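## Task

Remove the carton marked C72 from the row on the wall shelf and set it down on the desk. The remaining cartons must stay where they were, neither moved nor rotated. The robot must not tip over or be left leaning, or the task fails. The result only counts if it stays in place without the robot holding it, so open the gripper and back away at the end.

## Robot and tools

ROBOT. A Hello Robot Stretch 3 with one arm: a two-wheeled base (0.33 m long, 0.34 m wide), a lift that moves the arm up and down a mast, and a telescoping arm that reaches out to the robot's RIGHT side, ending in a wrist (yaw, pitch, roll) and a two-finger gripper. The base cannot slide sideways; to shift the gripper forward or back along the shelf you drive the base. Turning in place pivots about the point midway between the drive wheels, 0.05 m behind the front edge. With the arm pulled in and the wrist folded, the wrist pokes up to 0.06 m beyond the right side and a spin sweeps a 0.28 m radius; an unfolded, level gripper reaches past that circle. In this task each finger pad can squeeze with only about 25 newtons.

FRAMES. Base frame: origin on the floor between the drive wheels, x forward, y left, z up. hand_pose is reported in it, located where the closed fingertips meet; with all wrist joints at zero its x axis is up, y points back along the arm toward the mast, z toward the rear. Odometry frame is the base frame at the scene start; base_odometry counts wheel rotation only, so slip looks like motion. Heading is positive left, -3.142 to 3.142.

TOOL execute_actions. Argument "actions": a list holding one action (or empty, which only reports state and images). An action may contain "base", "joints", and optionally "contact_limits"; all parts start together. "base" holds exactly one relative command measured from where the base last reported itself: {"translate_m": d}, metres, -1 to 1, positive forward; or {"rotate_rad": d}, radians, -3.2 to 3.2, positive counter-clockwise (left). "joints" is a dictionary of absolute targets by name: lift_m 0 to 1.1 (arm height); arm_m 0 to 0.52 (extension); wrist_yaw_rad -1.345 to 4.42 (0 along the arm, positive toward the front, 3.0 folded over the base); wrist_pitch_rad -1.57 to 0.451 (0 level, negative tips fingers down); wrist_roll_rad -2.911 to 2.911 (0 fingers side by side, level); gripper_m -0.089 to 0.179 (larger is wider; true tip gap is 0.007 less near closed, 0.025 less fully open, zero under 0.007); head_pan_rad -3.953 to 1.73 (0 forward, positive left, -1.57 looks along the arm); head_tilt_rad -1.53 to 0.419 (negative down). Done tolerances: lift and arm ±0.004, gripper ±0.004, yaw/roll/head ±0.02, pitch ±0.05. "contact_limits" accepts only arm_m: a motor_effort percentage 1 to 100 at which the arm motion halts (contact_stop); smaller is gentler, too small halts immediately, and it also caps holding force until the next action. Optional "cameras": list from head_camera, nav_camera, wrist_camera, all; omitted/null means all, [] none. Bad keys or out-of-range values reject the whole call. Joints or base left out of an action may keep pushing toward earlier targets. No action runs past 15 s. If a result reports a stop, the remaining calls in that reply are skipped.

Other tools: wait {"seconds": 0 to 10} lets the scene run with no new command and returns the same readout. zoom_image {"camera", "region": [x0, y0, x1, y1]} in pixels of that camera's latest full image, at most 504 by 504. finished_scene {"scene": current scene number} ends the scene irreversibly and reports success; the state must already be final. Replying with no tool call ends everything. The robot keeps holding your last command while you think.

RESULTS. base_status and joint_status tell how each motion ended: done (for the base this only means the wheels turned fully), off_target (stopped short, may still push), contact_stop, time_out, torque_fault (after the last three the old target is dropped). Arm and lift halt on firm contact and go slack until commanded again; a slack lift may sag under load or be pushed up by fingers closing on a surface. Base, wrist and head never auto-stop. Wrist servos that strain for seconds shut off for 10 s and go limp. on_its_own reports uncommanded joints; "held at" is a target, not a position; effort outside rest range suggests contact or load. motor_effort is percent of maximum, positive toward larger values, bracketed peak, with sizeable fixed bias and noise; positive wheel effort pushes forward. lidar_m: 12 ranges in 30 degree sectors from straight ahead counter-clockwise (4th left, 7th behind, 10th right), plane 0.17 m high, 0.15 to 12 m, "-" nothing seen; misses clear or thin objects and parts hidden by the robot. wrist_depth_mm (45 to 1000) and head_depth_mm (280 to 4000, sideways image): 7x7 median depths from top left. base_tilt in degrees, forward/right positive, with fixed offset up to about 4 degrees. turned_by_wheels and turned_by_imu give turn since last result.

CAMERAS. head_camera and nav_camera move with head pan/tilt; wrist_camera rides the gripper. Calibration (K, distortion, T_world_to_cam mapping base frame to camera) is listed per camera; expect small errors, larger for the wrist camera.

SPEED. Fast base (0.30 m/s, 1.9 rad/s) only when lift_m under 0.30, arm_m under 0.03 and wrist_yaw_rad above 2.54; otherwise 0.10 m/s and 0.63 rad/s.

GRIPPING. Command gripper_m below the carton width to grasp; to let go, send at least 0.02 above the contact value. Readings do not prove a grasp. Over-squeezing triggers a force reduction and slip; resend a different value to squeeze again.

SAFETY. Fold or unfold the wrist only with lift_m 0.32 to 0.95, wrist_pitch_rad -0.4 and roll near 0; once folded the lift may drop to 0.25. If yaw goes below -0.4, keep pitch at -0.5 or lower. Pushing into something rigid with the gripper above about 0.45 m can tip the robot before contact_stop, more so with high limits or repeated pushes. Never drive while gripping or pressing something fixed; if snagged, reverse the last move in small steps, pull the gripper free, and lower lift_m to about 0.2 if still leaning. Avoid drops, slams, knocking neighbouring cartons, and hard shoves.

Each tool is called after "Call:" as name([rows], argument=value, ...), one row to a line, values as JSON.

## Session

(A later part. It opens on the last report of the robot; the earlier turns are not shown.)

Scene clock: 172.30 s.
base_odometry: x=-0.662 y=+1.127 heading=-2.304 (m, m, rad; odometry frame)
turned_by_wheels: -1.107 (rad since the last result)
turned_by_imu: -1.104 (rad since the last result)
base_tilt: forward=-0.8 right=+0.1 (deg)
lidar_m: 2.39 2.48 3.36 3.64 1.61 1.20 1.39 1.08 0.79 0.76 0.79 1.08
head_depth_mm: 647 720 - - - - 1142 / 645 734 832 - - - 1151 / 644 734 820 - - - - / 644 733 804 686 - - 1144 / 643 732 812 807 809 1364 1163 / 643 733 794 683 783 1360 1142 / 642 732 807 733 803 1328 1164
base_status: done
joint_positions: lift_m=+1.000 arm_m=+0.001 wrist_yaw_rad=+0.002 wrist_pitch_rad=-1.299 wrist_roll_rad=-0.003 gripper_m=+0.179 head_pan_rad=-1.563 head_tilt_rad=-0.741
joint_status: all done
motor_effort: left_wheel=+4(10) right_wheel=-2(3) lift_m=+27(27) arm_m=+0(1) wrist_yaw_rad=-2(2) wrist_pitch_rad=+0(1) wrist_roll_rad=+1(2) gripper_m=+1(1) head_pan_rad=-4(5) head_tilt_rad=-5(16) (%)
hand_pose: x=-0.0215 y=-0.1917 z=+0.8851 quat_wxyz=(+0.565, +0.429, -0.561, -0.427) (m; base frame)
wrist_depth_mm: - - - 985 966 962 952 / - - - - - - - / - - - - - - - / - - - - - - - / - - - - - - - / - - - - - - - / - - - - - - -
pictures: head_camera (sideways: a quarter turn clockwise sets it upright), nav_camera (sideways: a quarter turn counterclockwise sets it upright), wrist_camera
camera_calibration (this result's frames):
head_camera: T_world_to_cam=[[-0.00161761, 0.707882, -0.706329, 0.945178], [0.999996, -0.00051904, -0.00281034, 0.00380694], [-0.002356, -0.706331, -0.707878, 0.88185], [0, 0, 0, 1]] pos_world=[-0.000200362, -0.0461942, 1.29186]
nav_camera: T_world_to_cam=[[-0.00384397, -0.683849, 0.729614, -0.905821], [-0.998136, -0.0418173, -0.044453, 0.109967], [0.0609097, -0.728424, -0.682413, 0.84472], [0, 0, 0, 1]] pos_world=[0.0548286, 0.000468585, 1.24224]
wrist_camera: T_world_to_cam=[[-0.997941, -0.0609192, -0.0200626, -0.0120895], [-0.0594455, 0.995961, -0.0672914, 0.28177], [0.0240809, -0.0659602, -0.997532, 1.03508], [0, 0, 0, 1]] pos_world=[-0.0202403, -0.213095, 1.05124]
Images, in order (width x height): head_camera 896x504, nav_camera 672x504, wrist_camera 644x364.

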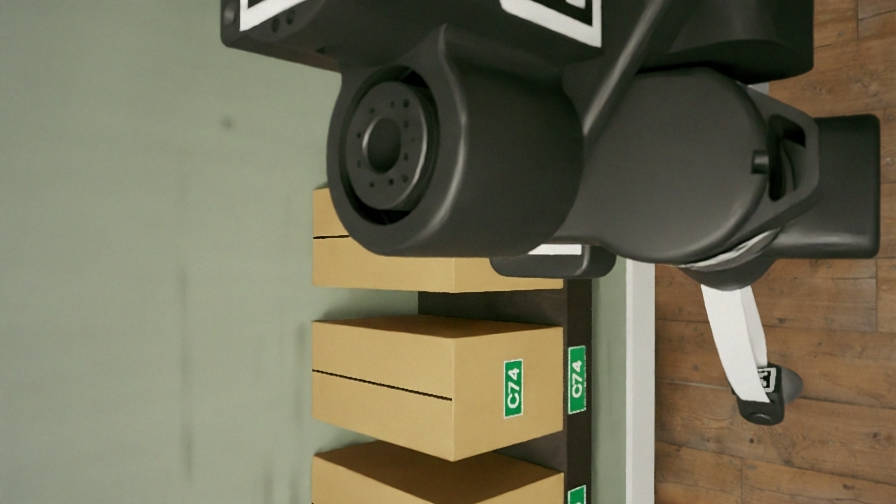

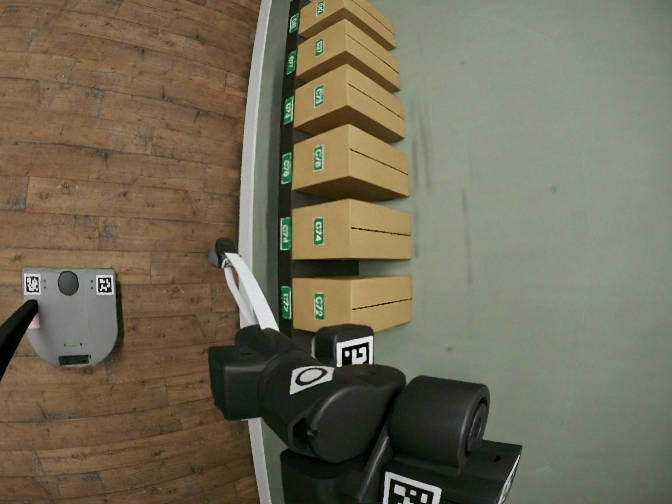

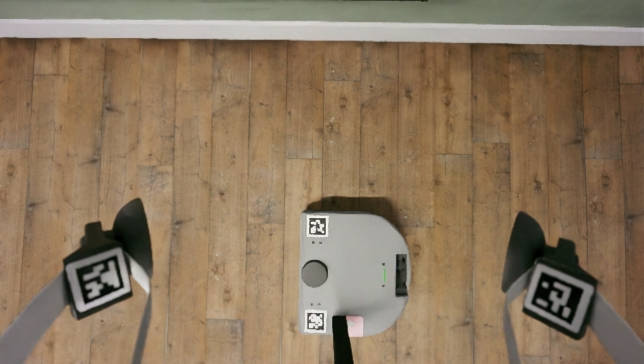

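Call:
execute_actions([
  {"joints": {"arm_m": 0.44}},
])

Scene clock: 179.60 s.
base_odometry: x=-0.662 y=+1.127 heading=-2.304 (m, m, rad; odometry frame)
turned_by_wheels: +0.000 (rad since the last result)
turned_by_imu: +0.002 (rad since the last result)
base_tilt: forward=-0.9 right=+0.0 (deg)
lidar_m: 2.39 2.48 3.37 3.61 1.62 1.20 1.39 1.09 0.79 0.76 0.79 1.08
head_depth_mm: - 763 852 1012 1245 1340 1168 / 656 734 850 1012 1246 1337 1172 / - 733 817 707 808 1333 1168 / 643 - 797 686 785 1332 1171 / 644 732 809 808 811 1330 1164 / 641 731 793 684 783 1329 1159 / 641 729 810 734 801 1329 1160
base_status: not commanded
joint_positions: lift_m=+1.000 arm_m=+0.440 wrist_yaw_rad=+0.001 wrist_pitch_rad=-1.300 wrist_roll_rad=-0.002 gripper_m=+0.179 head_pan_rad=-1.563 head_tilt_rad=-0.741
joint_status: all done
motor_effort: left_wheel=+4(4) right_wheel=-2(2) lift_m=+27(27) arm_m=+6(4) wrist_yaw_rad=-1(1) wrist_pitch_rad=+0(0) wrist_roll_rad=+1(1) gripper_m=+1(1) head_pan_rad=-4(5) head_tilt_rad=-4(5) (%)
hand_pose: x=-0.0216 y=-0.6301 z=+0.8850 quat_wxyz=(+0.564, +0.429, -0.562, -0.428) (m; base frame)
wrist_depth_mm: 210 209 208 205 204 202 199 / 225 224 246 224 223 290 283 / 224 222 245 220 222 497 492 / 220 220 248 219 219 - - / 220 217 252 219 217 - - / - 218 251 216 215 - - / 215 216 252 214 213 - -
pictures: head_camera (sideways: a quarter turn clockwise sets it upright), nav_camera (sideways: a quarter turn counterclockwise sets it upright), wrist_camera
camera_calibration (this result's frames):
head_camera: T_world_to_cam=[[-0.00152944, 0.708118, -0.706093, 0.944869], [0.999996, -0.000645179, -0.00281308, 0.00381052], [-0.00244755, -0.706094, -0.708114, 0.882157], [0, 0, 0, 1]] pos_world=[-0.000206257, -0.0461901, 1.29184]
nav_camera: T_world_to_cam=[[-0.00392903, -0.684092, 0.729385, -0.905523], [-0.998141, -0.0416757, -0.0444644, 0.109982], [0.0608154, -0.728204, -0.682656, 0.845037], [0, 0, 0, 1]] pos_world=[0.0548285, 0.000482296, 1.24224]
wrist_camera: T_world_to_cam=[[-0.998069, -0.0586393, -0.0204698, -0.0370468], [-0.0571615, 0.996145, -0.0665441, 0.717893], [0.024293, -0.0652455, -0.997573, 1.00662], [0, 0, 0, 1]] pos_world=[-0.0203933, -0.65162, 1.05119]
Images, in order (width x height): head_camera 896x504, nav_camera 672x504, wrist_camera 644x364.

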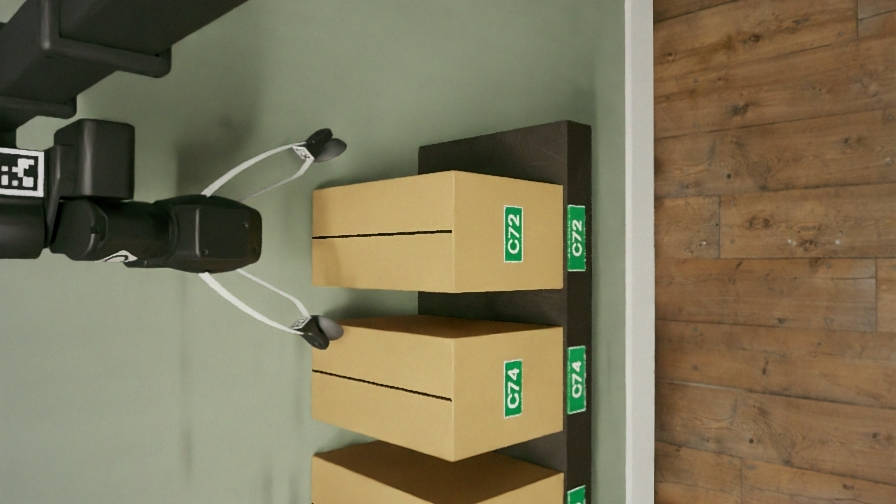

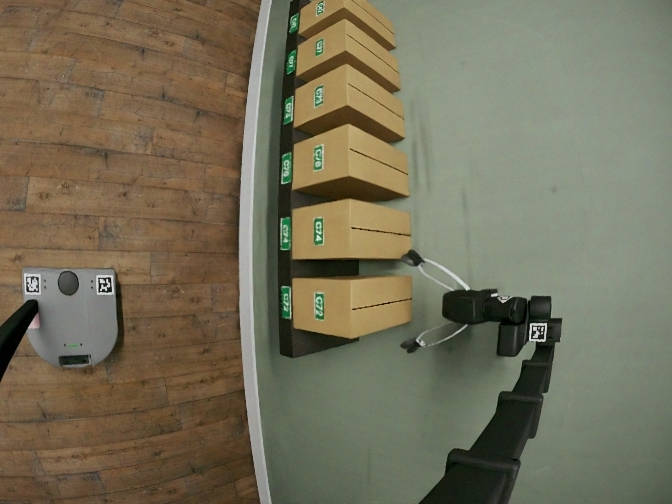

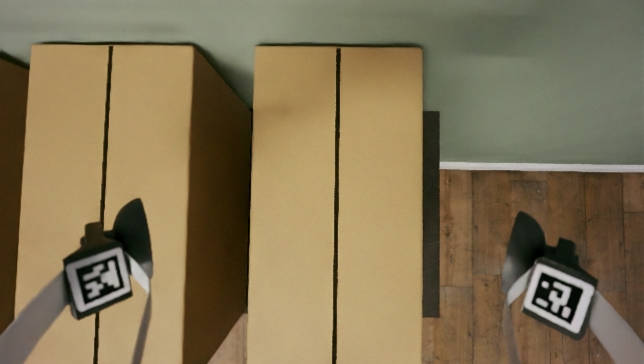

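Call:
execute_actions([
  {"base": {"translate_m": -0.013}, "joints": {"gripper_m": 0.155, "lift_m": 0.97}},
], cameras=["head_camera", "wrist_camera"])

Scene clock: 197.33 s.
base_odometry: x=-0.653 y=+1.137 heading=-2.304 (m, m, rad; odometry frame)
turned_by_wheels: +0.000 (rad since the last result)
turned_by_imu: +0.001 (rad since the last result)
base_tilt: forward=-0.9 right=+0.0 (deg)
lidar_m: 2.40 2.49 3.37 3.66 1.60 1.19 1.38 1.08 0.79 0.76 0.79 1.08
head_depth_mm: 623 - 869 1011 1248 1340 1171 / - 750 851 1010 1248 1337 1174 / - 747 832 873 830 1339 1168 / 632 - 794 687 787 1337 1165 / 644 734 812 769 807 1338 1167 / 642 731 793 683 784 1325 1160 / 641 729 807 726 800 1329 1155
base_status: done
joint_positions: lift_m=+0.970 arm_m=+0.440 wrist_yaw_rad=+0.001 wrist_pitch_rad=-1.300 wrist_roll_rad=-0.002 gripper_m=+0.155 head_pan_rad=-1.563 head_tilt_rad=-0.741
joint_status: all done
motor_effort: left_wheel=+4(6) right_wheel=-2(5) lift_m=+16(27) arm_m=+5(6) wrist_yaw_rad=-1(1) wrist_pitch_rad=+0(0) wrist_roll_rad=+1(1) gripper_m=+1(100) head_pan_rad=-4(4) head_tilt_rad=-3(4) (%)
hand_pose: x=-0.0216 y=-0.6301 z=+0.8557 quat_wxyz=(+0.564, +0.429, -0.562, -0.428) (m; base frame)
wrist_depth_mm: 197 196 195 195 194 201 199 / 194 194 194 194 193 286 282 / 193 194 193 192 193 502 485 / 191 191 191 190 190 - - / 190 191 189 189 189 - - / 190 - 188 187 188 - - / 187 188 187 186 186 978 969
pictures: head_camera (sideways: a quarter turn clockwise sets it upright), wrist_camera
camera_calibration (this result's frames):
head_camera: T_world_to_cam=[[-0.00152944, 0.708118, -0.706093, 0.944869], [0.999996, -0.000645179, -0.00281308, 0.00381052], [-0.00244755, -0.706094, -0.708114, 0.882157], [0, 0, 0, 1]] pos_world=[-0.000206257, -0.0461901, 1.29184]
wrist_camera: T_world_to_cam=[[-0.998069, -0.0586393, -0.0204698, -0.0376469], [-0.0571614, 0.996145, -0.0665442, 0.715945], [0.024293, -0.0652457, -0.997573, 0.977383], [0, 0, 0, 1]] pos_world=[-0.0203933, -0.651622, 1.02188]
Images, in order (width x height): head_camera 896x504, wrist_camera 644x364.

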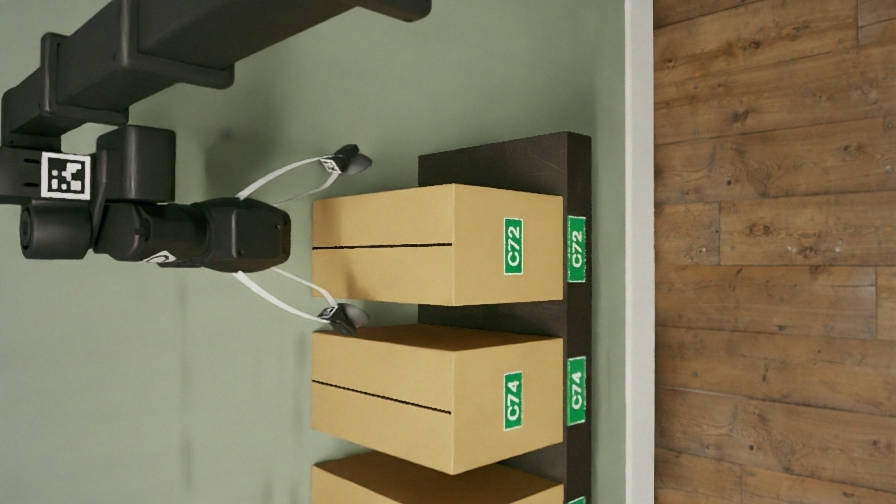

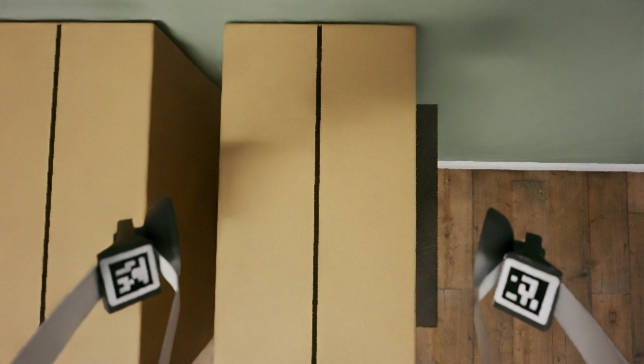

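Call:
execute_actions([
  {"joints": {"lift_m": 0.915}},
], cameras=["head_camera", "wrist_camera"])

Scene clock: 204.67 s.
base_odometry: x=-0.653 y=+1.137 heading=-2.304 (m, m, rad; odometry frame)
turned_by_wheels: +0.000 (rad since the last result)
turned_by_imu: +0.001 (rad since the last result)
base_tilt: forward=-0.8 right=+0.1 (deg)
lidar_m: 2.40 2.50 3.38 3.66 1.60 1.19 1.38 1.08 0.79 0.76 0.79 1.08
head_depth_mm: 645 720 - - 1287 1341 1173 / 634 - 870 1009 1240 1343 1171 / 633 - 831 850 825 1338 1165 / 643 726 767 686 786 1335 1162 / 644 732 809 767 806 1332 1166 / 641 730 792 681 784 1334 1166 / 641 731 808 726 802 1327 1158
base_status: not commanded
joint_positions: lift_m=+0.915 arm_m=+0.440 wrist_yaw_rad=+0.001 wrist_pitch_rad=-1.300 wrist_roll_rad=-0.002 gripper_m=+0.155 head_pan_rad=-1.563 head_tilt_rad=-0.741
joint_status: all done
motor_effort: left_wheel=+3(4) right_wheel=-2(2) lift_m=+16(15) arm_m=+6(6) wrist_yaw_rad=-1(1) wrist_pitch_rad=+0(0) wrist_roll_rad=+1(1) gripper_m=+0(1) head_pan_rad=-4(5) head_tilt_rad=-4(3) (%)
hand_pose: x=-0.0216 y=-0.6301 z=+0.8007 quat_wxyz=(+0.564, +0.429, -0.562, -0.428) (m; base frame)
wrist_depth_mm: 140 180 139 138 138 201 199 / 139 180 138 137 137 288 283 / 138 182 137 136 136 498 490 / 137 170 135 136 135 946 931 / 136 151 135 134 134 941 929 / 135 - 134 133 133 - 966 / - 172 132 132 132 947 910
pictures: head_camera (sideways: a quarter turn clockwise sets it upright), wrist_camera
camera_calibration (this result's frames):
head_camera: T_world_to_cam=[[-0.00152944, 0.708117, -0.706093, 0.944869], [0.999996, -0.000645179, -0.00281308, 0.00381052], [-0.00244755, -0.706094, -0.708114, 0.882157], [0, 0, 0, 1]] pos_world=[-0.000206257, -0.0461901, 1.29184]
wrist_camera: T_world_to_cam=[[-0.998069, -0.0586398, -0.0204698, -0.0387731], [-0.057162, 0.996145, -0.0665442, 0.712285], [0.024293, -0.0652456, -0.997573, 0.922515], [0, 0, 0, 1]] pos_world=[-0.0203933, -0.651623, 0.966881]
Images, in order (width x height): head_camera 896x504, wrist_camera 644x364.

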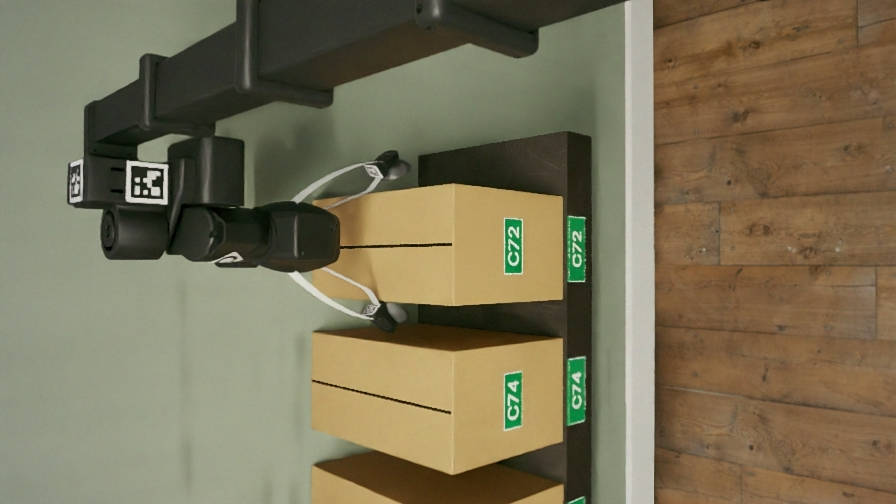

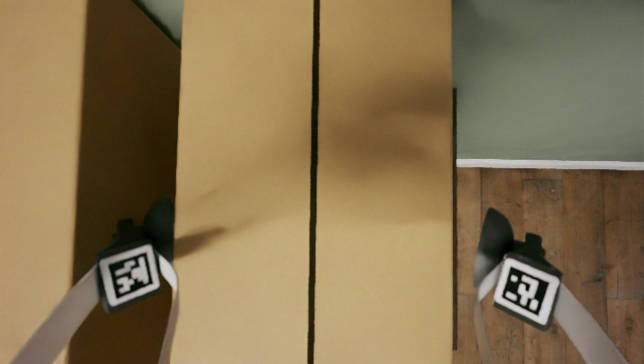

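Call:
execute_actions([
  {"joints": {"lift_m": 0.89}},
], cameras=["head_camera", "wrist_camera"])

Scene clock: 212.17 s.
base_odometry: x=-0.653 y=+1.137 heading=-2.304 (m, m, rad; odometry frame)
turned_by_wheels: +0.000 (rad since the last result)
turned_by_imu: +0.001 (rad since the last result)
base_tilt: forward=-0.9 right=+0.0 (deg)
lidar_m: 2.40 2.49 3.39 3.64 1.60 1.19 1.38 1.09 0.79 0.76 0.79 1.08
head_depth_mm: 646 728 - - 1330 1336 1167 / 645 - 861 1010 1246 1338 1174 / 633 - 831 851 829 1333 1168 / 645 732 757 687 787 1333 1165 / 643 731 813 775 805 1328 1164 / 642 731 792 685 784 1335 1159 / 642 730 809 726 803 1326 1160
base_status: not commanded
joint_positions: lift_m=+0.893 arm_m=+0.440 wrist_yaw_rad=+0.001 wrist_pitch_rad=-1.296 wrist_roll_rad=-0.002 gripper_m=+0.155 head_pan_rad=-1.563 head_tilt_rad=-0.741
joint_status: lift_m contact_stop (moved -0.022 of -0.025)
on_its_own: lift_m is slack since a contact_stop, until your next command for it
motor_effort: left_wheel=+4(6) right_wheel=-3(5) lift_m=+21(19) arm_m=+5(6) wrist_yaw_rad=-1(0) wrist_pitch_rad=-2(3) wrist_roll_rad=+1(1) gripper_m=-18(17) head_pan_rad=-5(4) head_tilt_rad=-2(4) (%)
hand_pose: x=-0.0216 y=-0.6310 z=+0.7787 quat_wxyz=(+0.564, +0.428, -0.563, -0.427) (m; base frame)
wrist_depth_mm: 134 168 118 118 118 188 197 / 134 170 117 117 116 259 278 / 135 170 117 116 115 427 475 / 135 161 115 114 114 884 928 / 136 115 114 114 114 941 898 / - 114 113 113 112 112 894 / 136 162 112 112 111 915 905
pictures: head_camera (sideways: a quarter turn clockwise sets it upright), wrist_camera
camera_calibration (this result's frames):
head_camera: T_world_to_cam=[[-0.00152945, 0.708119, -0.706091, 0.944867], [0.999996, -0.000645173, -0.0028131, 0.00381054], [-0.00244756, -0.706093, -0.708115, 0.882159], [0, 0, 0, 1]] pos_world=[-0.000206257, -0.04619, 1.29184]
wrist_camera: T_world_to_cam=[[-0.998083, -0.0584577, -0.0203408, -0.0392597], [-0.0569039, 0.995921, -0.0700289, 0.714287], [0.0243516, -0.0687372, -0.997338, 0.898156], [0, 0, 0, 1]] pos_world=[-0.0204101, -0.651932, 0.944987]
Images, in order (width x height): head_camera 896x504, wrist_camera 644x364.

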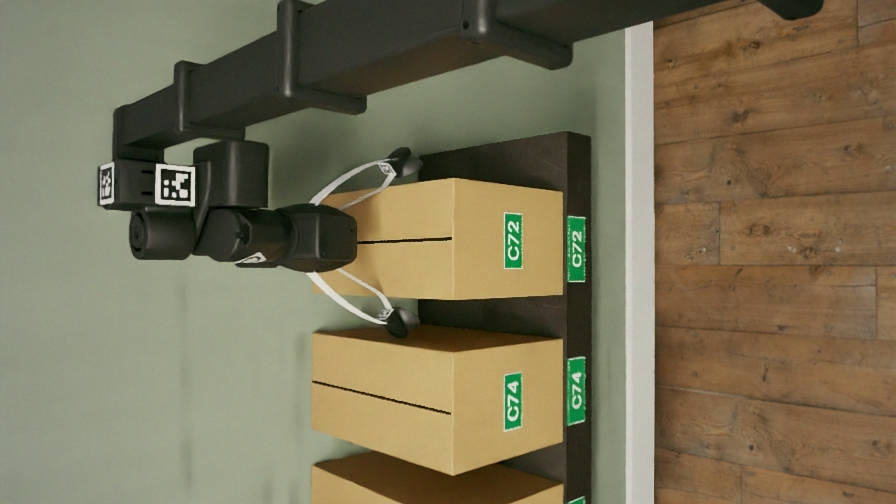

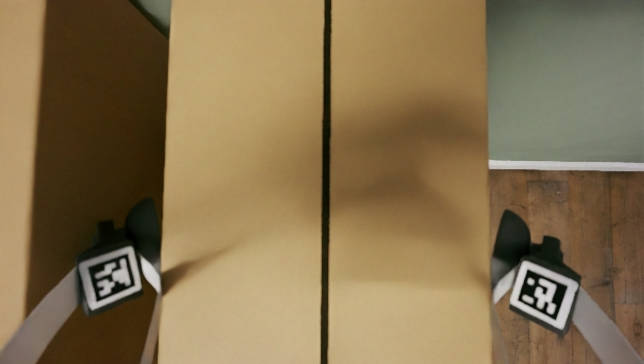

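Call:
execute_actions([
  {"joints": {"lift_m": 0.897, "gripper_m": 0.08}},
], cameras=["head_camera", "wrist_camera"])

Scene clock: 222.30 s.
base_odometry: x=-0.653 y=+1.137 heading=-2.304 (m, m, rad; odometry frame)
turned_by_wheels: +0.000 (rad since the last result)
turned_by_imu: +0.001 (rad since the last result)
base_tilt: forward=-0.9 right=+0.1 (deg)
lidar_m: 2.41 2.49 3.38 3.64 1.60 1.19 1.38 1.08 0.79 0.76 0.79 1.08
head_depth_mm: 646 728 - - 1317 1339 1172 / 645 - 850 1009 1245 1342 1170 / 634 - 832 786 830 1333 1167 / 643 732 767 688 787 1335 1168 / 644 731 813 774 805 1331 1164 / 643 731 793 685 784 1335 1159 / 642 729 809 726 803 1326 1164
base_status: not commanded
joint_positions: lift_m=+0.897 arm_m=+0.440 wrist_yaw_rad=+0.001 wrist_pitch_rad=-1.296 wrist_roll_rad=-0.002 gripper_m=+0.124 head_pan_rad=-1.563 head_tilt_rad=-0.741
joint_status: gripper_m off_target (ended at +0.124, target +0.080); the others done
motor_effort: left_wheel=+5(5) right_wheel=-3(3) lift_m=+22(28) arm_m=+6(5) wrist_yaw_rad=-1(1) wrist_pitch_rad=-2(2) wrist_roll_rad=+1(1) gripper_m=-100(100) head_pan_rad=-4(4) head_tilt_rad=-3(3) (%)
hand_pose: x=-0.0216 y=-0.6309 z=+0.7825 quat_wxyz=(+0.564, +0.428, -0.563, -0.427) (m; base frame)
wrist_depth_mm: 134 169 122 122 121 187 197 / 134 169 121 120 120 260 280 / 134 170 120 119 119 425 480 / 136 172 119 118 118 938 944 / 136 151 118 117 117 117 941 / - 172 117 116 116 116 921 / 136 163 116 115 115 906 902
pictures: head_camera (sideways: a quarter turn clockwise sets it upright), wrist_camera
camera_calibration (this result's frames):
head_camera: T_world_to_cam=[[-0.00152937, 0.708119, -0.706091, 0.944867], [0.999996, -0.000645292, -0.0028131, 0.00381054], [-0.00244764, -0.706093, -0.708115, 0.882159], [0, 0, 0, 1]] pos_world=[-0.000206263, -0.04619, 1.29184]
wrist_camera: T_world_to_cam=[[-0.998082, -0.0584598, -0.020352, -0.0391725], [-0.0569105, 0.995935, -0.0698142, 0.714337], [0.0243506, -0.0685221, -0.997352, 0.902053], [0, 0, 0, 1]] pos_world=[-0.0204097, -0.651913, 0.948739]
Images, in order (width x height): head_camera 896x504, wrist_camera 644x364.

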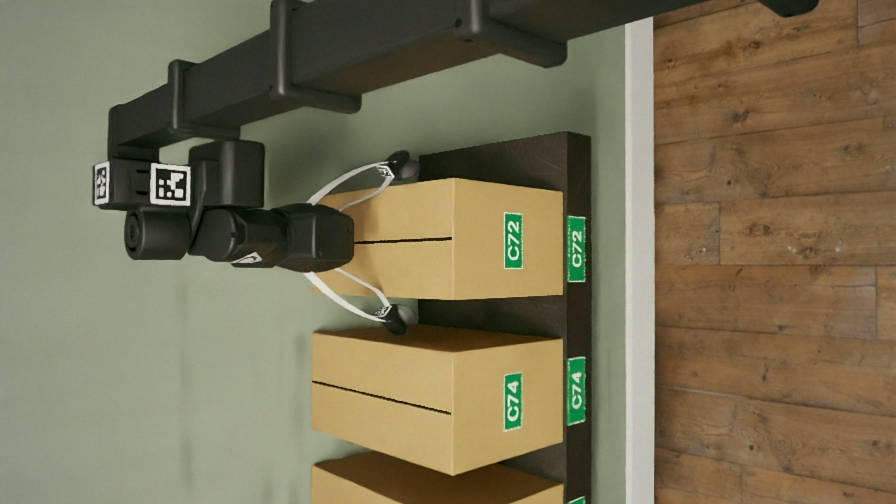

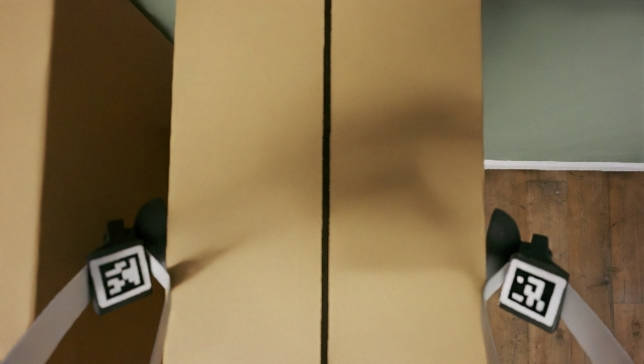

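Call:
execute_actions([
  {"joints": {"gripper_m": 0.11}},
], cameras=[])

Scene clock: 225.90 s.
base_odometry: x=-0.653 y=+1.137 heading=-2.304 (m, m, rad; odometry frame)
turned_by_wheels: +0.000 (rad since the last result)
turned_by_imu: +0.001 (rad since the last result)
base_tilt: forward=-0.8 right=+0.1 (deg)
lidar_m: 2.40 2.50 3.39 3.64 1.60 1.19 1.38 1.09 0.79 0.76 0.79 1.08
head_depth_mm: 644 729 - - 1306 1339 1171 / 645 - 850 1009 1244 1332 1169 / 633 - 832 786 828 1342 1168 / 644 733 769 688 787 1336 1164 / 644 732 813 773 806 1333 1163 / 644 732 793 685 785 1325 1161 / 641 731 809 726 802 1328 1162
base_status: not commanded
joint_positions: lift_m=+0.897 arm_m=+0.440 wrist_yaw_rad=+0.001 wrist_pitch_rad=-1.296 wrist_roll_rad=-0.002 gripper_m=+0.111 head_pan_rad=-1.563 head_tilt_rad=-0.741
joint_status: all done
motor_effort: left_wheel=+5(5) right_wheel=-3(2) lift_m=+19(18) arm_m=+6(5) wrist_yaw_rad=-1(1) wrist_pitch_rad=-2(2) wrist_roll_rad=+1(1) gripper_m=-62(100) head_pan_rad=-4(4) head_tilt_rad=-4(4) (%)
hand_pose: x=-0.0216 y=-0.6309 z=+0.7827 quat_wxyz=(+0.564, +0.428, -0.563, -0.427) (m; base frame)
wrist_depth_mm: 134 168 123 122 122 188 197 / 134 169 122 121 121 260 279 / 135 169 121 121 120 422 472 / 135 171 120 119 119 940 950 / 135 152 119 118 118 118 896 / - 180 118 117 117 117 907 / 140 172 117 116 116 898 910
pictures: none
No camera images: the call's "cameras" was empty. Leave "cameras" out to get every camera's image.

Call:
execute_actions([
  {"joints": {"gripper_m": 0.10}},
], cameras=[])

Call:
execute_actions([
  {"joints": {"lift_m": 0.92}},
], cameras=["head_camera", "wrist_camera"])

Scene clock: 229.87 s.
base_odometry: x=-0.653 y=+1.137 heading=-2.304 (m, m, rad; odometry frame)
turned_by_wheels: +0.000 (rad since the last result)
turned_by_imu: +0.001 (rad since the last result)
base_tilt: forward=-0.8 right=+0.1 (deg)
lidar_m: 2.40 2.49 3.39 3.65 1.60 1.19 1.38 1.09 0.79 0.76 0.79 1.08
head_depth_mm: 647 728 - - 1313 1340 1170 / 645 - 851 1011 1241 1336 1168 / 635 - 831 786 830 1334 1170 / 645 733 768 687 786 1337 1169 / 642 732 811 773 805 1334 1164 / 644 731 793 684 785 1329 1166 / 642 729 811 726 803 1329 1164
base_status: not commanded
joint_positions: lift_m=+0.897 arm_m=+0.440 wrist_yaw_rad=+0.001 wrist_pitch_rad=-1.296 wrist_roll_rad=-0.002 gripper_m=+0.104 head_pan_rad=-1.563 head_tilt_rad=-0.741
joint_status: all done
motor_effort: left_wheel=+5(5) right_wheel=-3(3) lift_m=+19(19) arm_m=+6(5) wrist_yaw_rad=+0(1) wrist_pitch_rad=-2(2) wrist_roll_rad=+1(1) gripper_m=-99(100) head_pan_rad=-4(5) head_tilt_rad=-4(3) (%)
hand_pose: x=-0.0216 y=-0.6309 z=+0.7827 quat_wxyz=(+0.564, +0.428, -0.563, -0.427) (m; base frame)
wrist_depth_mm: 134 168 123 123 122 187 196 / 133 169 122 122 121 260 277 / 135 169 121 121 120 419 466 / 135 171 120 119 119 927 952 / 136 151 119 118 118 118 940 / - 179 118 118 117 117 907 / 140 173 117 116 116 908 912
pictures: none
No camera images: the call's "cameras" was empty. Leave "cameras" out to get every camera's image.

Scene clock: 230.83 s.
base_odometry: x=-0.653 y=+1.137 heading=-2.304 (m, m, rad; odometry frame)
turned_by_wheels: +0.000 (rad since the last result)
turned_by_imu: +0.000 (rad since the last result)
base_tilt: forward=-0.9 right=+0.1 (deg)
lidar_m: 2.40 2.49 3.40 3.67 1.60 1.19 1.38 1.09 0.79 0.76 0.79 1.08
head_depth_mm: 645 713 - 1026 1285 1343 1167 / 634 - 870 1007 1245 1336 1168 / 623 - 812 709 828 1335 1172 / 633 726 736 673 787 1336 1165 / 643 732 811 774 805 1337 1163 / 643 731 792 684 786 1330 1166 / 641 729 807 726 801 1330 1159
base_status: not commanded
joint_positions: lift_m=+0.920 arm_m=+0.440 wrist_yaw_rad=+0.001 wrist_pitch_rad=-1.301 wrist_roll_rad=-0.002 gripper_m=+0.104 head_pan_rad=-1.563 head_tilt_rad=-0.741
joint_status: all done
motor_effort: left_wheel=+4(5) right_wheel=-1(3) lift_m=+28(26) arm_m=+5(6) wrist_yaw_rad=+0(0) wrist_pitch_rad=+1(3) wrist_roll_rad=+1(1) gripper_m=-58(100) head_pan_rad=-4(5) head_tilt_rad=-4(4) (%)
hand_pose: x=-0.0216 y=-0.6296 z=+0.8049 quat_wxyz=(+0.563, +0.429, -0.561, -0.428) (m; base frame)
wrist_depth_mm: 144 170 122 122 121 190 201 / 143 170 121 121 120 266 285 / 141 171 121 121 120 438 494 / 141 171 120 120 120 946 960 / 140 152 120 119 119 954 938 / 139 - 119 119 119 119 940 / 138 174 120 119 119 941 925
pictures: head_camera (sideways: a quarter turn clockwise sets it upright), wrist_camera
camera_calibration (this result's frames):
head_camera: T_world_to_cam=[[-0.0015292, 0.708119, -0.706091, 0.944867], [0.999996, -0.00064553, -0.0028131, 0.00381054], [-0.00244781, -0.706093, -0.708115, 0.882159], [0, 0, 0, 1]] pos_world=[-0.000206274, -0.04619, 1.29184]
wrist_camera: T_world_to_cam=[[-0.998083, -0.0583456, -0.0206447, -0.0383362], [-0.0569009, 0.996278, -0.0647442, 0.710764], [0.0243454, -0.0634454, -0.997688, 0.92795], [0, 0, 0, 1]] pos_world=[-0.0204109, -0.651482, 0.971032]
Images, in order (width x height): head_camera 896x504, wrist_camera 644x364.

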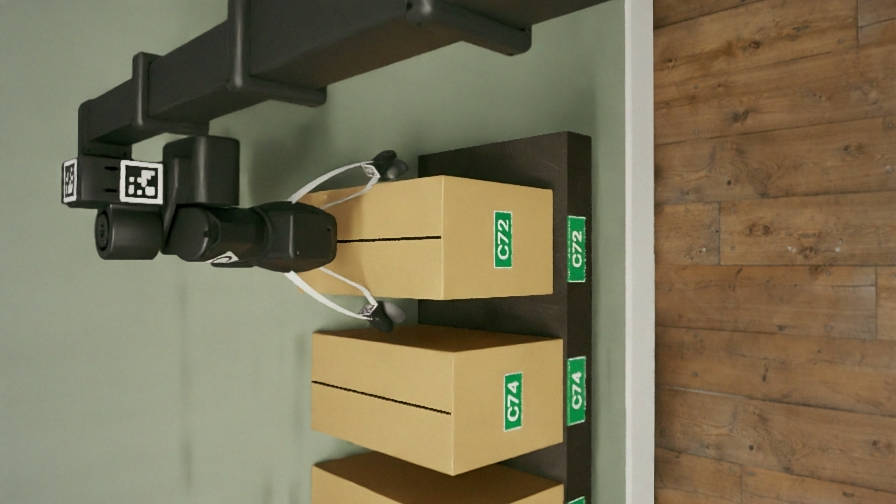

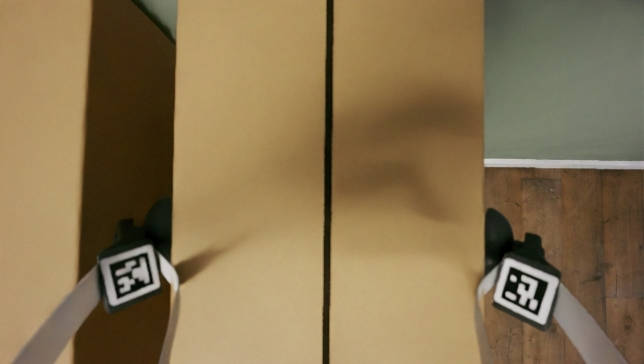

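Call:
execute_actions([
  {"joints": {"arm_m": 0.13, "lift_m": 0.93}},
], cameras=["head_camera", "wrist_camera"])

Scene clock: 239.60 s.
base_odometry: x=-0.653 y=+1.137 heading=-2.304 (m, m, rad; odometry frame)
turned_by_wheels: +0.000 (rad since the last result)
turned_by_imu: +0.002 (rad since the last result)
base_tilt: forward=-0.9 right=+0.0 (deg)
lidar_m: 2.40 2.49 3.42 3.65 1.60 1.20 1.38 1.08 0.79 0.76 0.79 1.08
head_depth_mm: 646 734 - - 1283 1336 1172 / 645 733 - - 1269 1331 1171 / 644 734 - - 499 445 500 / 644 732 829 931 - 444 498 / 642 732 819 847 775 1265 1122 / 641 731 793 683 784 1330 1164 / 641 730 809 726 801 1327 1161
base_status: not commanded
joint_positions: lift_m=+0.930 arm_m=+0.130 wrist_yaw_rad=+0.001 wrist_pitch_rad=-1.302 wrist_roll_rad=-0.002 gripper_m=+0.107 head_pan_rad=-1.563 head_tilt_rad=-0.741
joint_status: all done
on_its_own: gripper_m is held at +0.106, not at your +0.100, by its stall guard, which is not easing now
motor_effort: left_wheel=+4(4) right_wheel=-2(1) lift_m=+27(29) arm_m=-4(3) wrist_yaw_rad=+0(1) wrist_pitch_rad=+2(1) wrist_roll_rad=+1(1) gripper_m=-59(59) head_pan_rad=-5(4) head_tilt_rad=-3(4) (%)
hand_pose: x=-0.0216 y=-0.3199 z=+0.8149 quat_wxyz=(+0.563, +0.429, -0.561, -0.428) (m; base frame)
wrist_depth_mm: 335 313 122 121 121 714 751 / - - 122 121 121 956 996 / 971 978 121 121 120 963 949 / 999 967 121 120 120 943 963 / 965 958 120 119 119 955 960 / 970 - 120 119 119 119 923 / 956 958 120 119 118 957 961
pictures: head_camera (sideways: a quarter turn clockwise sets it upright), wrist_camera
camera_calibration (this result's frames):
head_camera: T_world_to_cam=[[-0.00152937, 0.708119, -0.706091, 0.944867], [0.999996, -0.000645292, -0.0028131, 0.00381054], [-0.00244764, -0.706093, -0.708115, 0.882159], [0, 0, 0, 1]] pos_world=[-0.000206263, -0.04619, 1.29184]
wrist_camera: T_world_to_cam=[[-0.998083, -0.0583236, -0.0207023, -0.0200075], [-0.0568998, 0.996343, -0.0637409, 0.402067], [0.0243442, -0.0624408, -0.997752, 0.957904], [0, 0, 0, 1]] pos_world=[-0.020411, -0.341951, 0.980964]
Images, in order (width x height): head_camera 896x504, wrist_camera 644x364.

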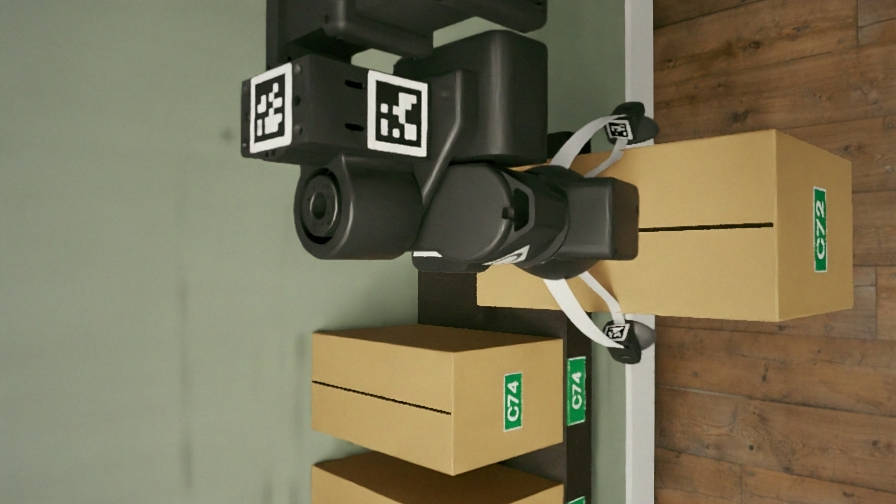

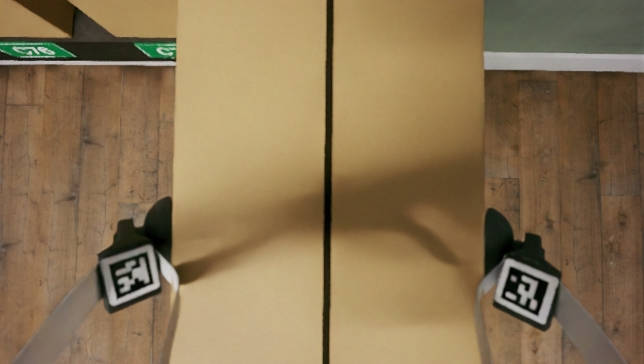

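Call:
execute_actions([
  {"base": {"rotate_rad": 1.571}, "joints": {"arm_m": 0.08, "head_pan_rad": 0.0, "head_tilt_rad": -0.25}},
])

Scene clock: 261.93 s.
base_odometry: x=-0.653 y=+1.137 heading=-0.733 (m, m, rad; odometry frame)
turned_by_wheels: +1.571 (rad since the last result)
turned_by_imu: +1.570 (rad since the last result)
base_tilt: forward=-0.8 right=+0.1 (deg)
lidar_m: 3.58 1.60 1.19 1.38 1.08 0.79 0.76 0.79 1.09 2.40 2.49 3.39
head_depth_mm: 3595 3791 - - 2844 2031 1570 / 3591 3752 3977 - 2831 2026 1576 / 3604 3774 - - 2812 2011 1576 / 3575 3742 - - 2814 2027 1575 / 3577 3769 3951 - 2819 2024 1574 / 3566 3800 3899 - 2790 2021 1563 / 3579 3756 3964 - 2802 2017 1564
base_status: done
joint_positions: lift_m=+0.930 arm_m=+0.080 wrist_yaw_rad=+0.001 wrist_pitch_rad=-1.303 wrist_roll_rad=-0.002 gripper_m=+0.107 head_pan_rad=-0.007 head_tilt_rad=-0.261
joint_status: all done
on_its_own: gripper_m is held at +0.106, not at your +0.100, by its stall guard, which is not easing now
motor_effort: left_wheel=-4(9) right_wheel=+4(5) lift_m=+28(28) arm_m=-4(3) wrist_yaw_rad=+0(0) wrist_pitch_rad=+2(2) wrist_roll_rad=+1(1) gripper_m=-60(59) head_pan_rad=+3(48) head_tilt_rad=+4(27) (%)
hand_pose: x=-0.0216 y=-0.2699 z=+0.8149 quat_wxyz=(+0.563, +0.429, -0.561, -0.428) (m; base frame)
wrist_depth_mm: - - 122 121 121 994 860 / - - 121 121 121 963 848 / 977 997 121 120 120 967 879 / 952 973 121 120 120 956 843 / 969 962 120 119 119 959 825 / 988 - 120 119 118 118 801 / 962 966 119 119 118 939 782
pictures: head_camera (sideways: a quarter turn clockwise sets it upright), nav_camera (sideways: a quarter turn counterclockwise sets it upright), wrist_camera
camera_calibration (this result's frames):
head_camera: T_world_to_cam=[[-0.301674, 0.00596036, -0.953393, 1.26919], [0.0156291, 0.999877, 0.00130557, 0.00445362], [0.953283, -0.0145068, -0.30173, 0.347582], [0, 0, 0, 1]] pos_world=[0.0514664, -0.00697555, 1.3149]
nav_camera: T_world_to_cam=[[0.269531, -0.0110105, 0.962929, -1.21178], [0.0437693, -0.998761, -0.0236716, 0.0765781], [0.961996, 0.0485269, -0.268716, 0.300938], [0, 0, 0, 1]] pos_world=[0.0337595, 0.0485374, 1.24953]
wrist_camera: T_world_to_cam=[[-0.998082, -0.0583407, -0.0206982, -0.0170993], [-0.0569175, 0.996343, -0.0637284, 0.352239], [0.0243405, -0.0624281, -0.997753, 0.96103], [0, 0, 0, 1]] pos_world=[-0.0204099, -0.291953, 0.980964]
Images, in order (width x height): head_camera 896x504, nav_camera 672x504, wrist_camera 644x364.

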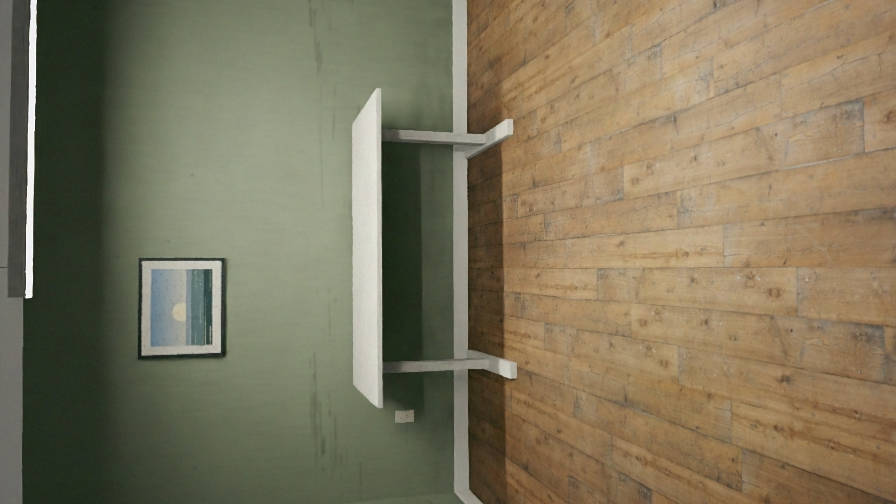

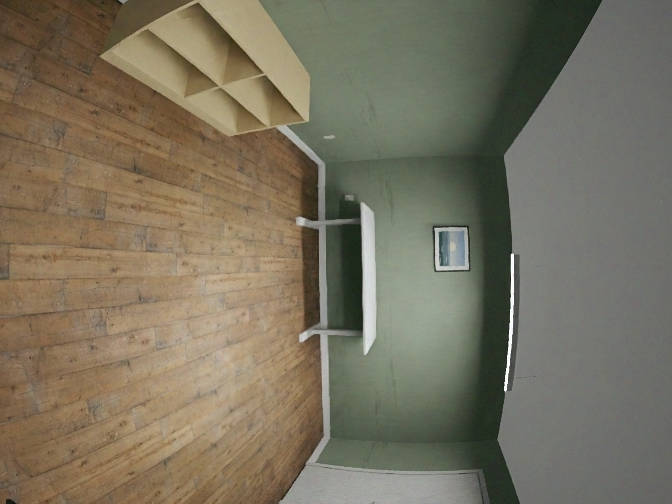

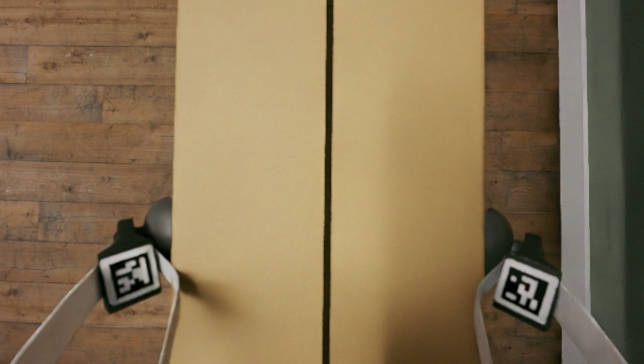

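Call:
execute_actions([
  {"base": {"translate_m": 1.0}, "joints": {"lift_m": 1.05, "head_tilt_rad": -0.45}},
], cameras=["wrist_camera"])

Call:
execute_actions([
  {"base": {"translate_m": 1.0}},
], cameras=["head_camera", "wrist_camera"])

Scene clock: 281.97 s.
base_odometry: x=+0.090 y=+0.468 heading=-0.733 (m, m, rad; odometry frame)
turned_by_wheels: +0.000 (rad since the last result)
turned_by_imu: +0.003 (rad since the last result)
base_tilt: forward=-0.8 right=+0.0 (deg)
lidar_m: 2.59 1.94 1.01 1.01 1.04 1.83 1.77 1.83 2.50 2.41 2.50 2.66
head_depth_mm: 2619 2867 3098 2910 2113 1638 1349 / 2626 2857 2781 2818 2116 1662 1353 / 2628 2819 3116 2883 2106 1645 1355 / 2595 2844 3090 2899 2099 1644 1350 / 2572 2807 3063 2909 2103 1639 1350 / 2567 2801 2727 2742 2084 1638 1351 / 2585 2789 3042 2869 2082 1633 1342
base_status: done
joint_positions: lift_m=+1.050 arm_m=+0.080 wrist_yaw_rad=+0.001 wrist_pitch_rad=-1.303 wrist_roll_rad=-0.002 gripper_m=+0.107 head_pan_rad=-0.007 head_tilt_rad=-0.444
joint_status: all done
on_its_own: gripper_m is held at +0.106, not at your +0.100, by its stall guard, which is not easing now
motor_effort: left_wheel=-4(7) right_wheel=+3(7) lift_m=+28(31) arm_m=-4(3) wrist_yaw_rad=-1(1) wrist_pitch_rad=+1(2) wrist_roll_rad=+1(1) gripper_m=-59(60) head_pan_rad=+3(3) head_tilt_rad=-2(16) (%)
hand_pose: x=-0.0216 y=-0.2699 z=+0.9349 quat_wxyz=(+0.563, +0.429, -0.561, -0.428) (m; base frame)
wrist_depth_mm: - - 122 122 121 - - / - - 122 121 121 - - / - - 121 121 120 - - / - - 120 120 120 - - / - - 120 119 119 - - / - - 120 119 119 119 - / - - 119 119 118 - -
pictures: wrist_camera
camera_calibration (this result's frames):
wrist_camera: T_world_to_cam=[[-0.998082, -0.0583407, -0.0206982, -0.0146152], [-0.0569175, 0.996343, -0.0637285, 0.359879], [0.0243405, -0.0624282, -0.997753, 1.08075], [0, 0, 0, 1]] pos_world=[-0.0204099, -0.291946, 1.10096]
Images, in order (width x height): wrist_camera 644x364.

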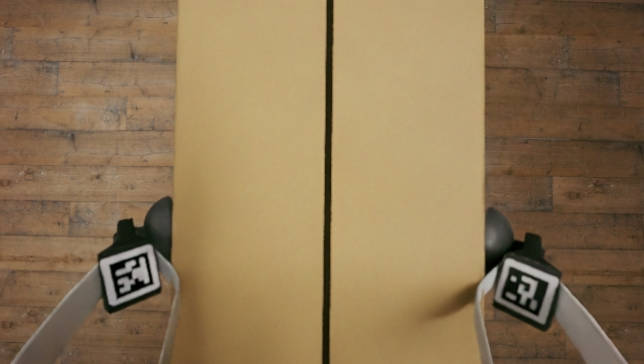

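Scene clock: 292.93 s.
base_odometry: x=+0.833 y=-0.202 heading=-0.733 (m, m, rad; odometry frame)
turned_by_wheels: +0.000 (rad since the last result)
turned_by_imu: +0.002 (rad since the last result)
base_tilt: forward=-0.8 right=+0.1 (deg)
lidar_m: 2.01 1.61 1.42 0.97 1.22 1.66 2.77 2.87 2.49 2.40 2.48 1.71
head_depth_mm: 1736 1864 1956 1530 1942 1652 1353 / 1724 1862 1965 1530 2097 1650 1354 / 1723 1863 1956 1536 2100 1651 1356 / 1707 1860 1949 1523 2099 1643 1352 / 1710 1857 1943 1522 2109 1649 1352 / 1716 1848 1949 1521 2094 1642 1348 / 1703 1839 1937 1514 1942 1633 1349
base_status: done
joint_positions: lift_m=+1.050 arm_m=+0.080 wrist_yaw_rad=+0.001 wrist_pitch_rad=-1.303 wrist_roll_rad=-0.002 gripper_m=+0.107 head_pan_rad=-0.007 head_tilt_rad=-0.445
joint_status: not commanded
on_its_own: gripper_m is held at +0.106, not at your +0.100, by its stall guard, which is not easing now
motor_effort: left_wheel=-4(6) right_wheel=+3(6) lift_m=+28(28) arm_m=-4(3) wrist_yaw_rad=-1(1) wrist_pitch_rad=+2(2) wrist_roll_rad=+1(1) gripper_m=-59(60) head_pan_rad=+3(3) head_tilt_rad=-1(2) (%)
hand_pose: x=-0.0216 y=-0.2699 z=+0.9349 quat_wxyz=(+0.563, +0.429, -0.561, -0.428) (m; base frame)
wrist_depth_mm: - - 122 121 121 - - / - - 121 121 121 - - / - - 121 121 120 - - / - - 121 120 120 - - / - - 120 120 119 - - / - - 120 119 119 119 - / - - 119 119 118 - -
pictures: head_camera (sideways: a quarter turn clockwise sets it upright), wrist_camera
camera_calibration (this result's frames):
head_camera: T_world_to_cam=[[-0.471003, 0.00711974, -0.882103, 1.17719], [0.0156549, 0.999877, -0.000288676, 0.00652912], [0.881993, -0.0139452, -0.471056, 0.568369], [0, 0, 0, 1]] pos_world=[0.0530591, -0.00698356, 1.30614]
wrist_camera: T_world_to_cam=[[-0.998082, -0.0583407, -0.0206983, -0.0146152], [-0.0569175, 0.996343, -0.0637284, 0.359879], [0.0243406, -0.0624281, -0.997753, 1.08075], [0, 0, 0, 1]] pos_world=[-0.0204099, -0.291946, 1.10096]
Images, in order (width x height): head_camera 896x504, wrist_camera 644x364.

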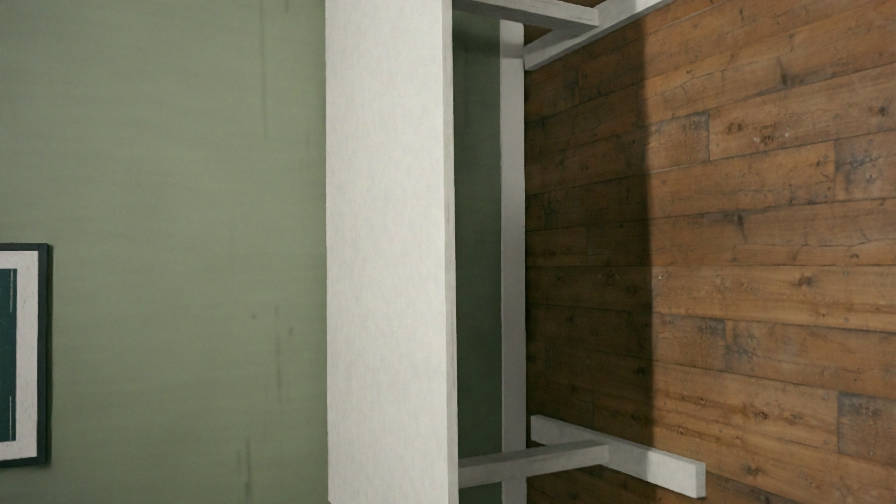

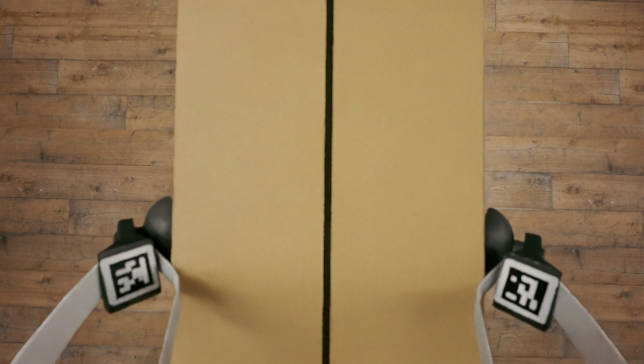

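Call:
execute_actions([
  {"base": {"translate_m": 0.78}, "joints": {"head_tilt_rad": -0.8}},
], cameras=["head_camera"])

Scene clock: 317.73 s.
base_odometry: x=+1.412 y=-0.724 heading=-0.734 (m, m, rad; odometry frame)
turned_by_wheels: +0.000 (rad since the last result)
turned_by_imu: +0.003 (rad since the last result)
base_tilt: forward=-0.7 right=+0.2 (deg)
lidar_m: 1.23 0.90 1.42 1.37 1.32 1.80 3.55 3.46 2.51 2.39 1.75 1.05
head_depth_mm: 1084 1181 956 782 1412 1309 1155 / 1078 1171 949 781 1416 1310 1151 / 1076 1166 948 778 708 1309 1156 / 1079 1162 947 775 706 1302 1150 / 1076 1161 943 777 704 1301 1149 / 1074 1155 942 774 703 1298 1144 / 1071 1156 940 770 700 1295 1141
base_status: done
joint_positions: lift_m=+1.050 arm_m=+0.080 wrist_yaw_rad=+0.001 wrist_pitch_rad=-1.303 wrist_roll_rad=-0.002 gripper_m=+0.107 head_pan_rad=-0.007 head_tilt_rad=-0.790
joint_status: all done
on_its_own: gripper_m is held at +0.106, not at your +0.100, by its stall guard, which is not easing now
motor_effort: left_wheel=-4(5) right_wheel=+2(8) lift_m=+28(28) arm_m=-4(4) wrist_yaw_rad=-1(1) wrist_pitch_rad=+2(2) wrist_roll_rad=+1(1) gripper_m=-60(59) head_pan_rad=+3(3) head_tilt_rad=-4(24) (%)
hand_pose: x=-0.0216 y=-0.2699 z=+0.9349 quat_wxyz=(+0.563, +0.429, -0.561, -0.428) (m; base frame)
wrist_depth_mm: - - 122 121 121 - - / - - 121 121 120 - - / - - 121 121 120 - - / - - 120 120 120 - - / - - 120 120 119 - - / - - 120 120 119 119 - / - - 119 119 118 - -
pictures: head_camera (sideways: a quarter turn clockwise sets it upright)
camera_calibration (this result's frames):
head_camera: T_world_to_cam=[[-0.741838, 0.00892699, -0.67052, 0.903029], [0.0149363, 0.999883, -0.003213, 0.0103399], [0.670413, -0.0123986, -0.741884, 0.921972], [0, 0, 0, 1]] pos_world=[0.0516445, -0.00696879, 1.28953]
Images, in order (width x height): head_camera 896x504.

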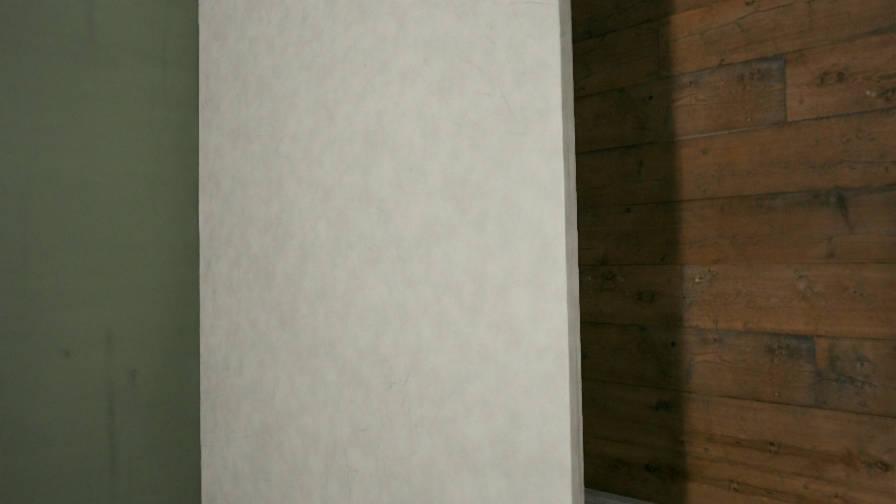

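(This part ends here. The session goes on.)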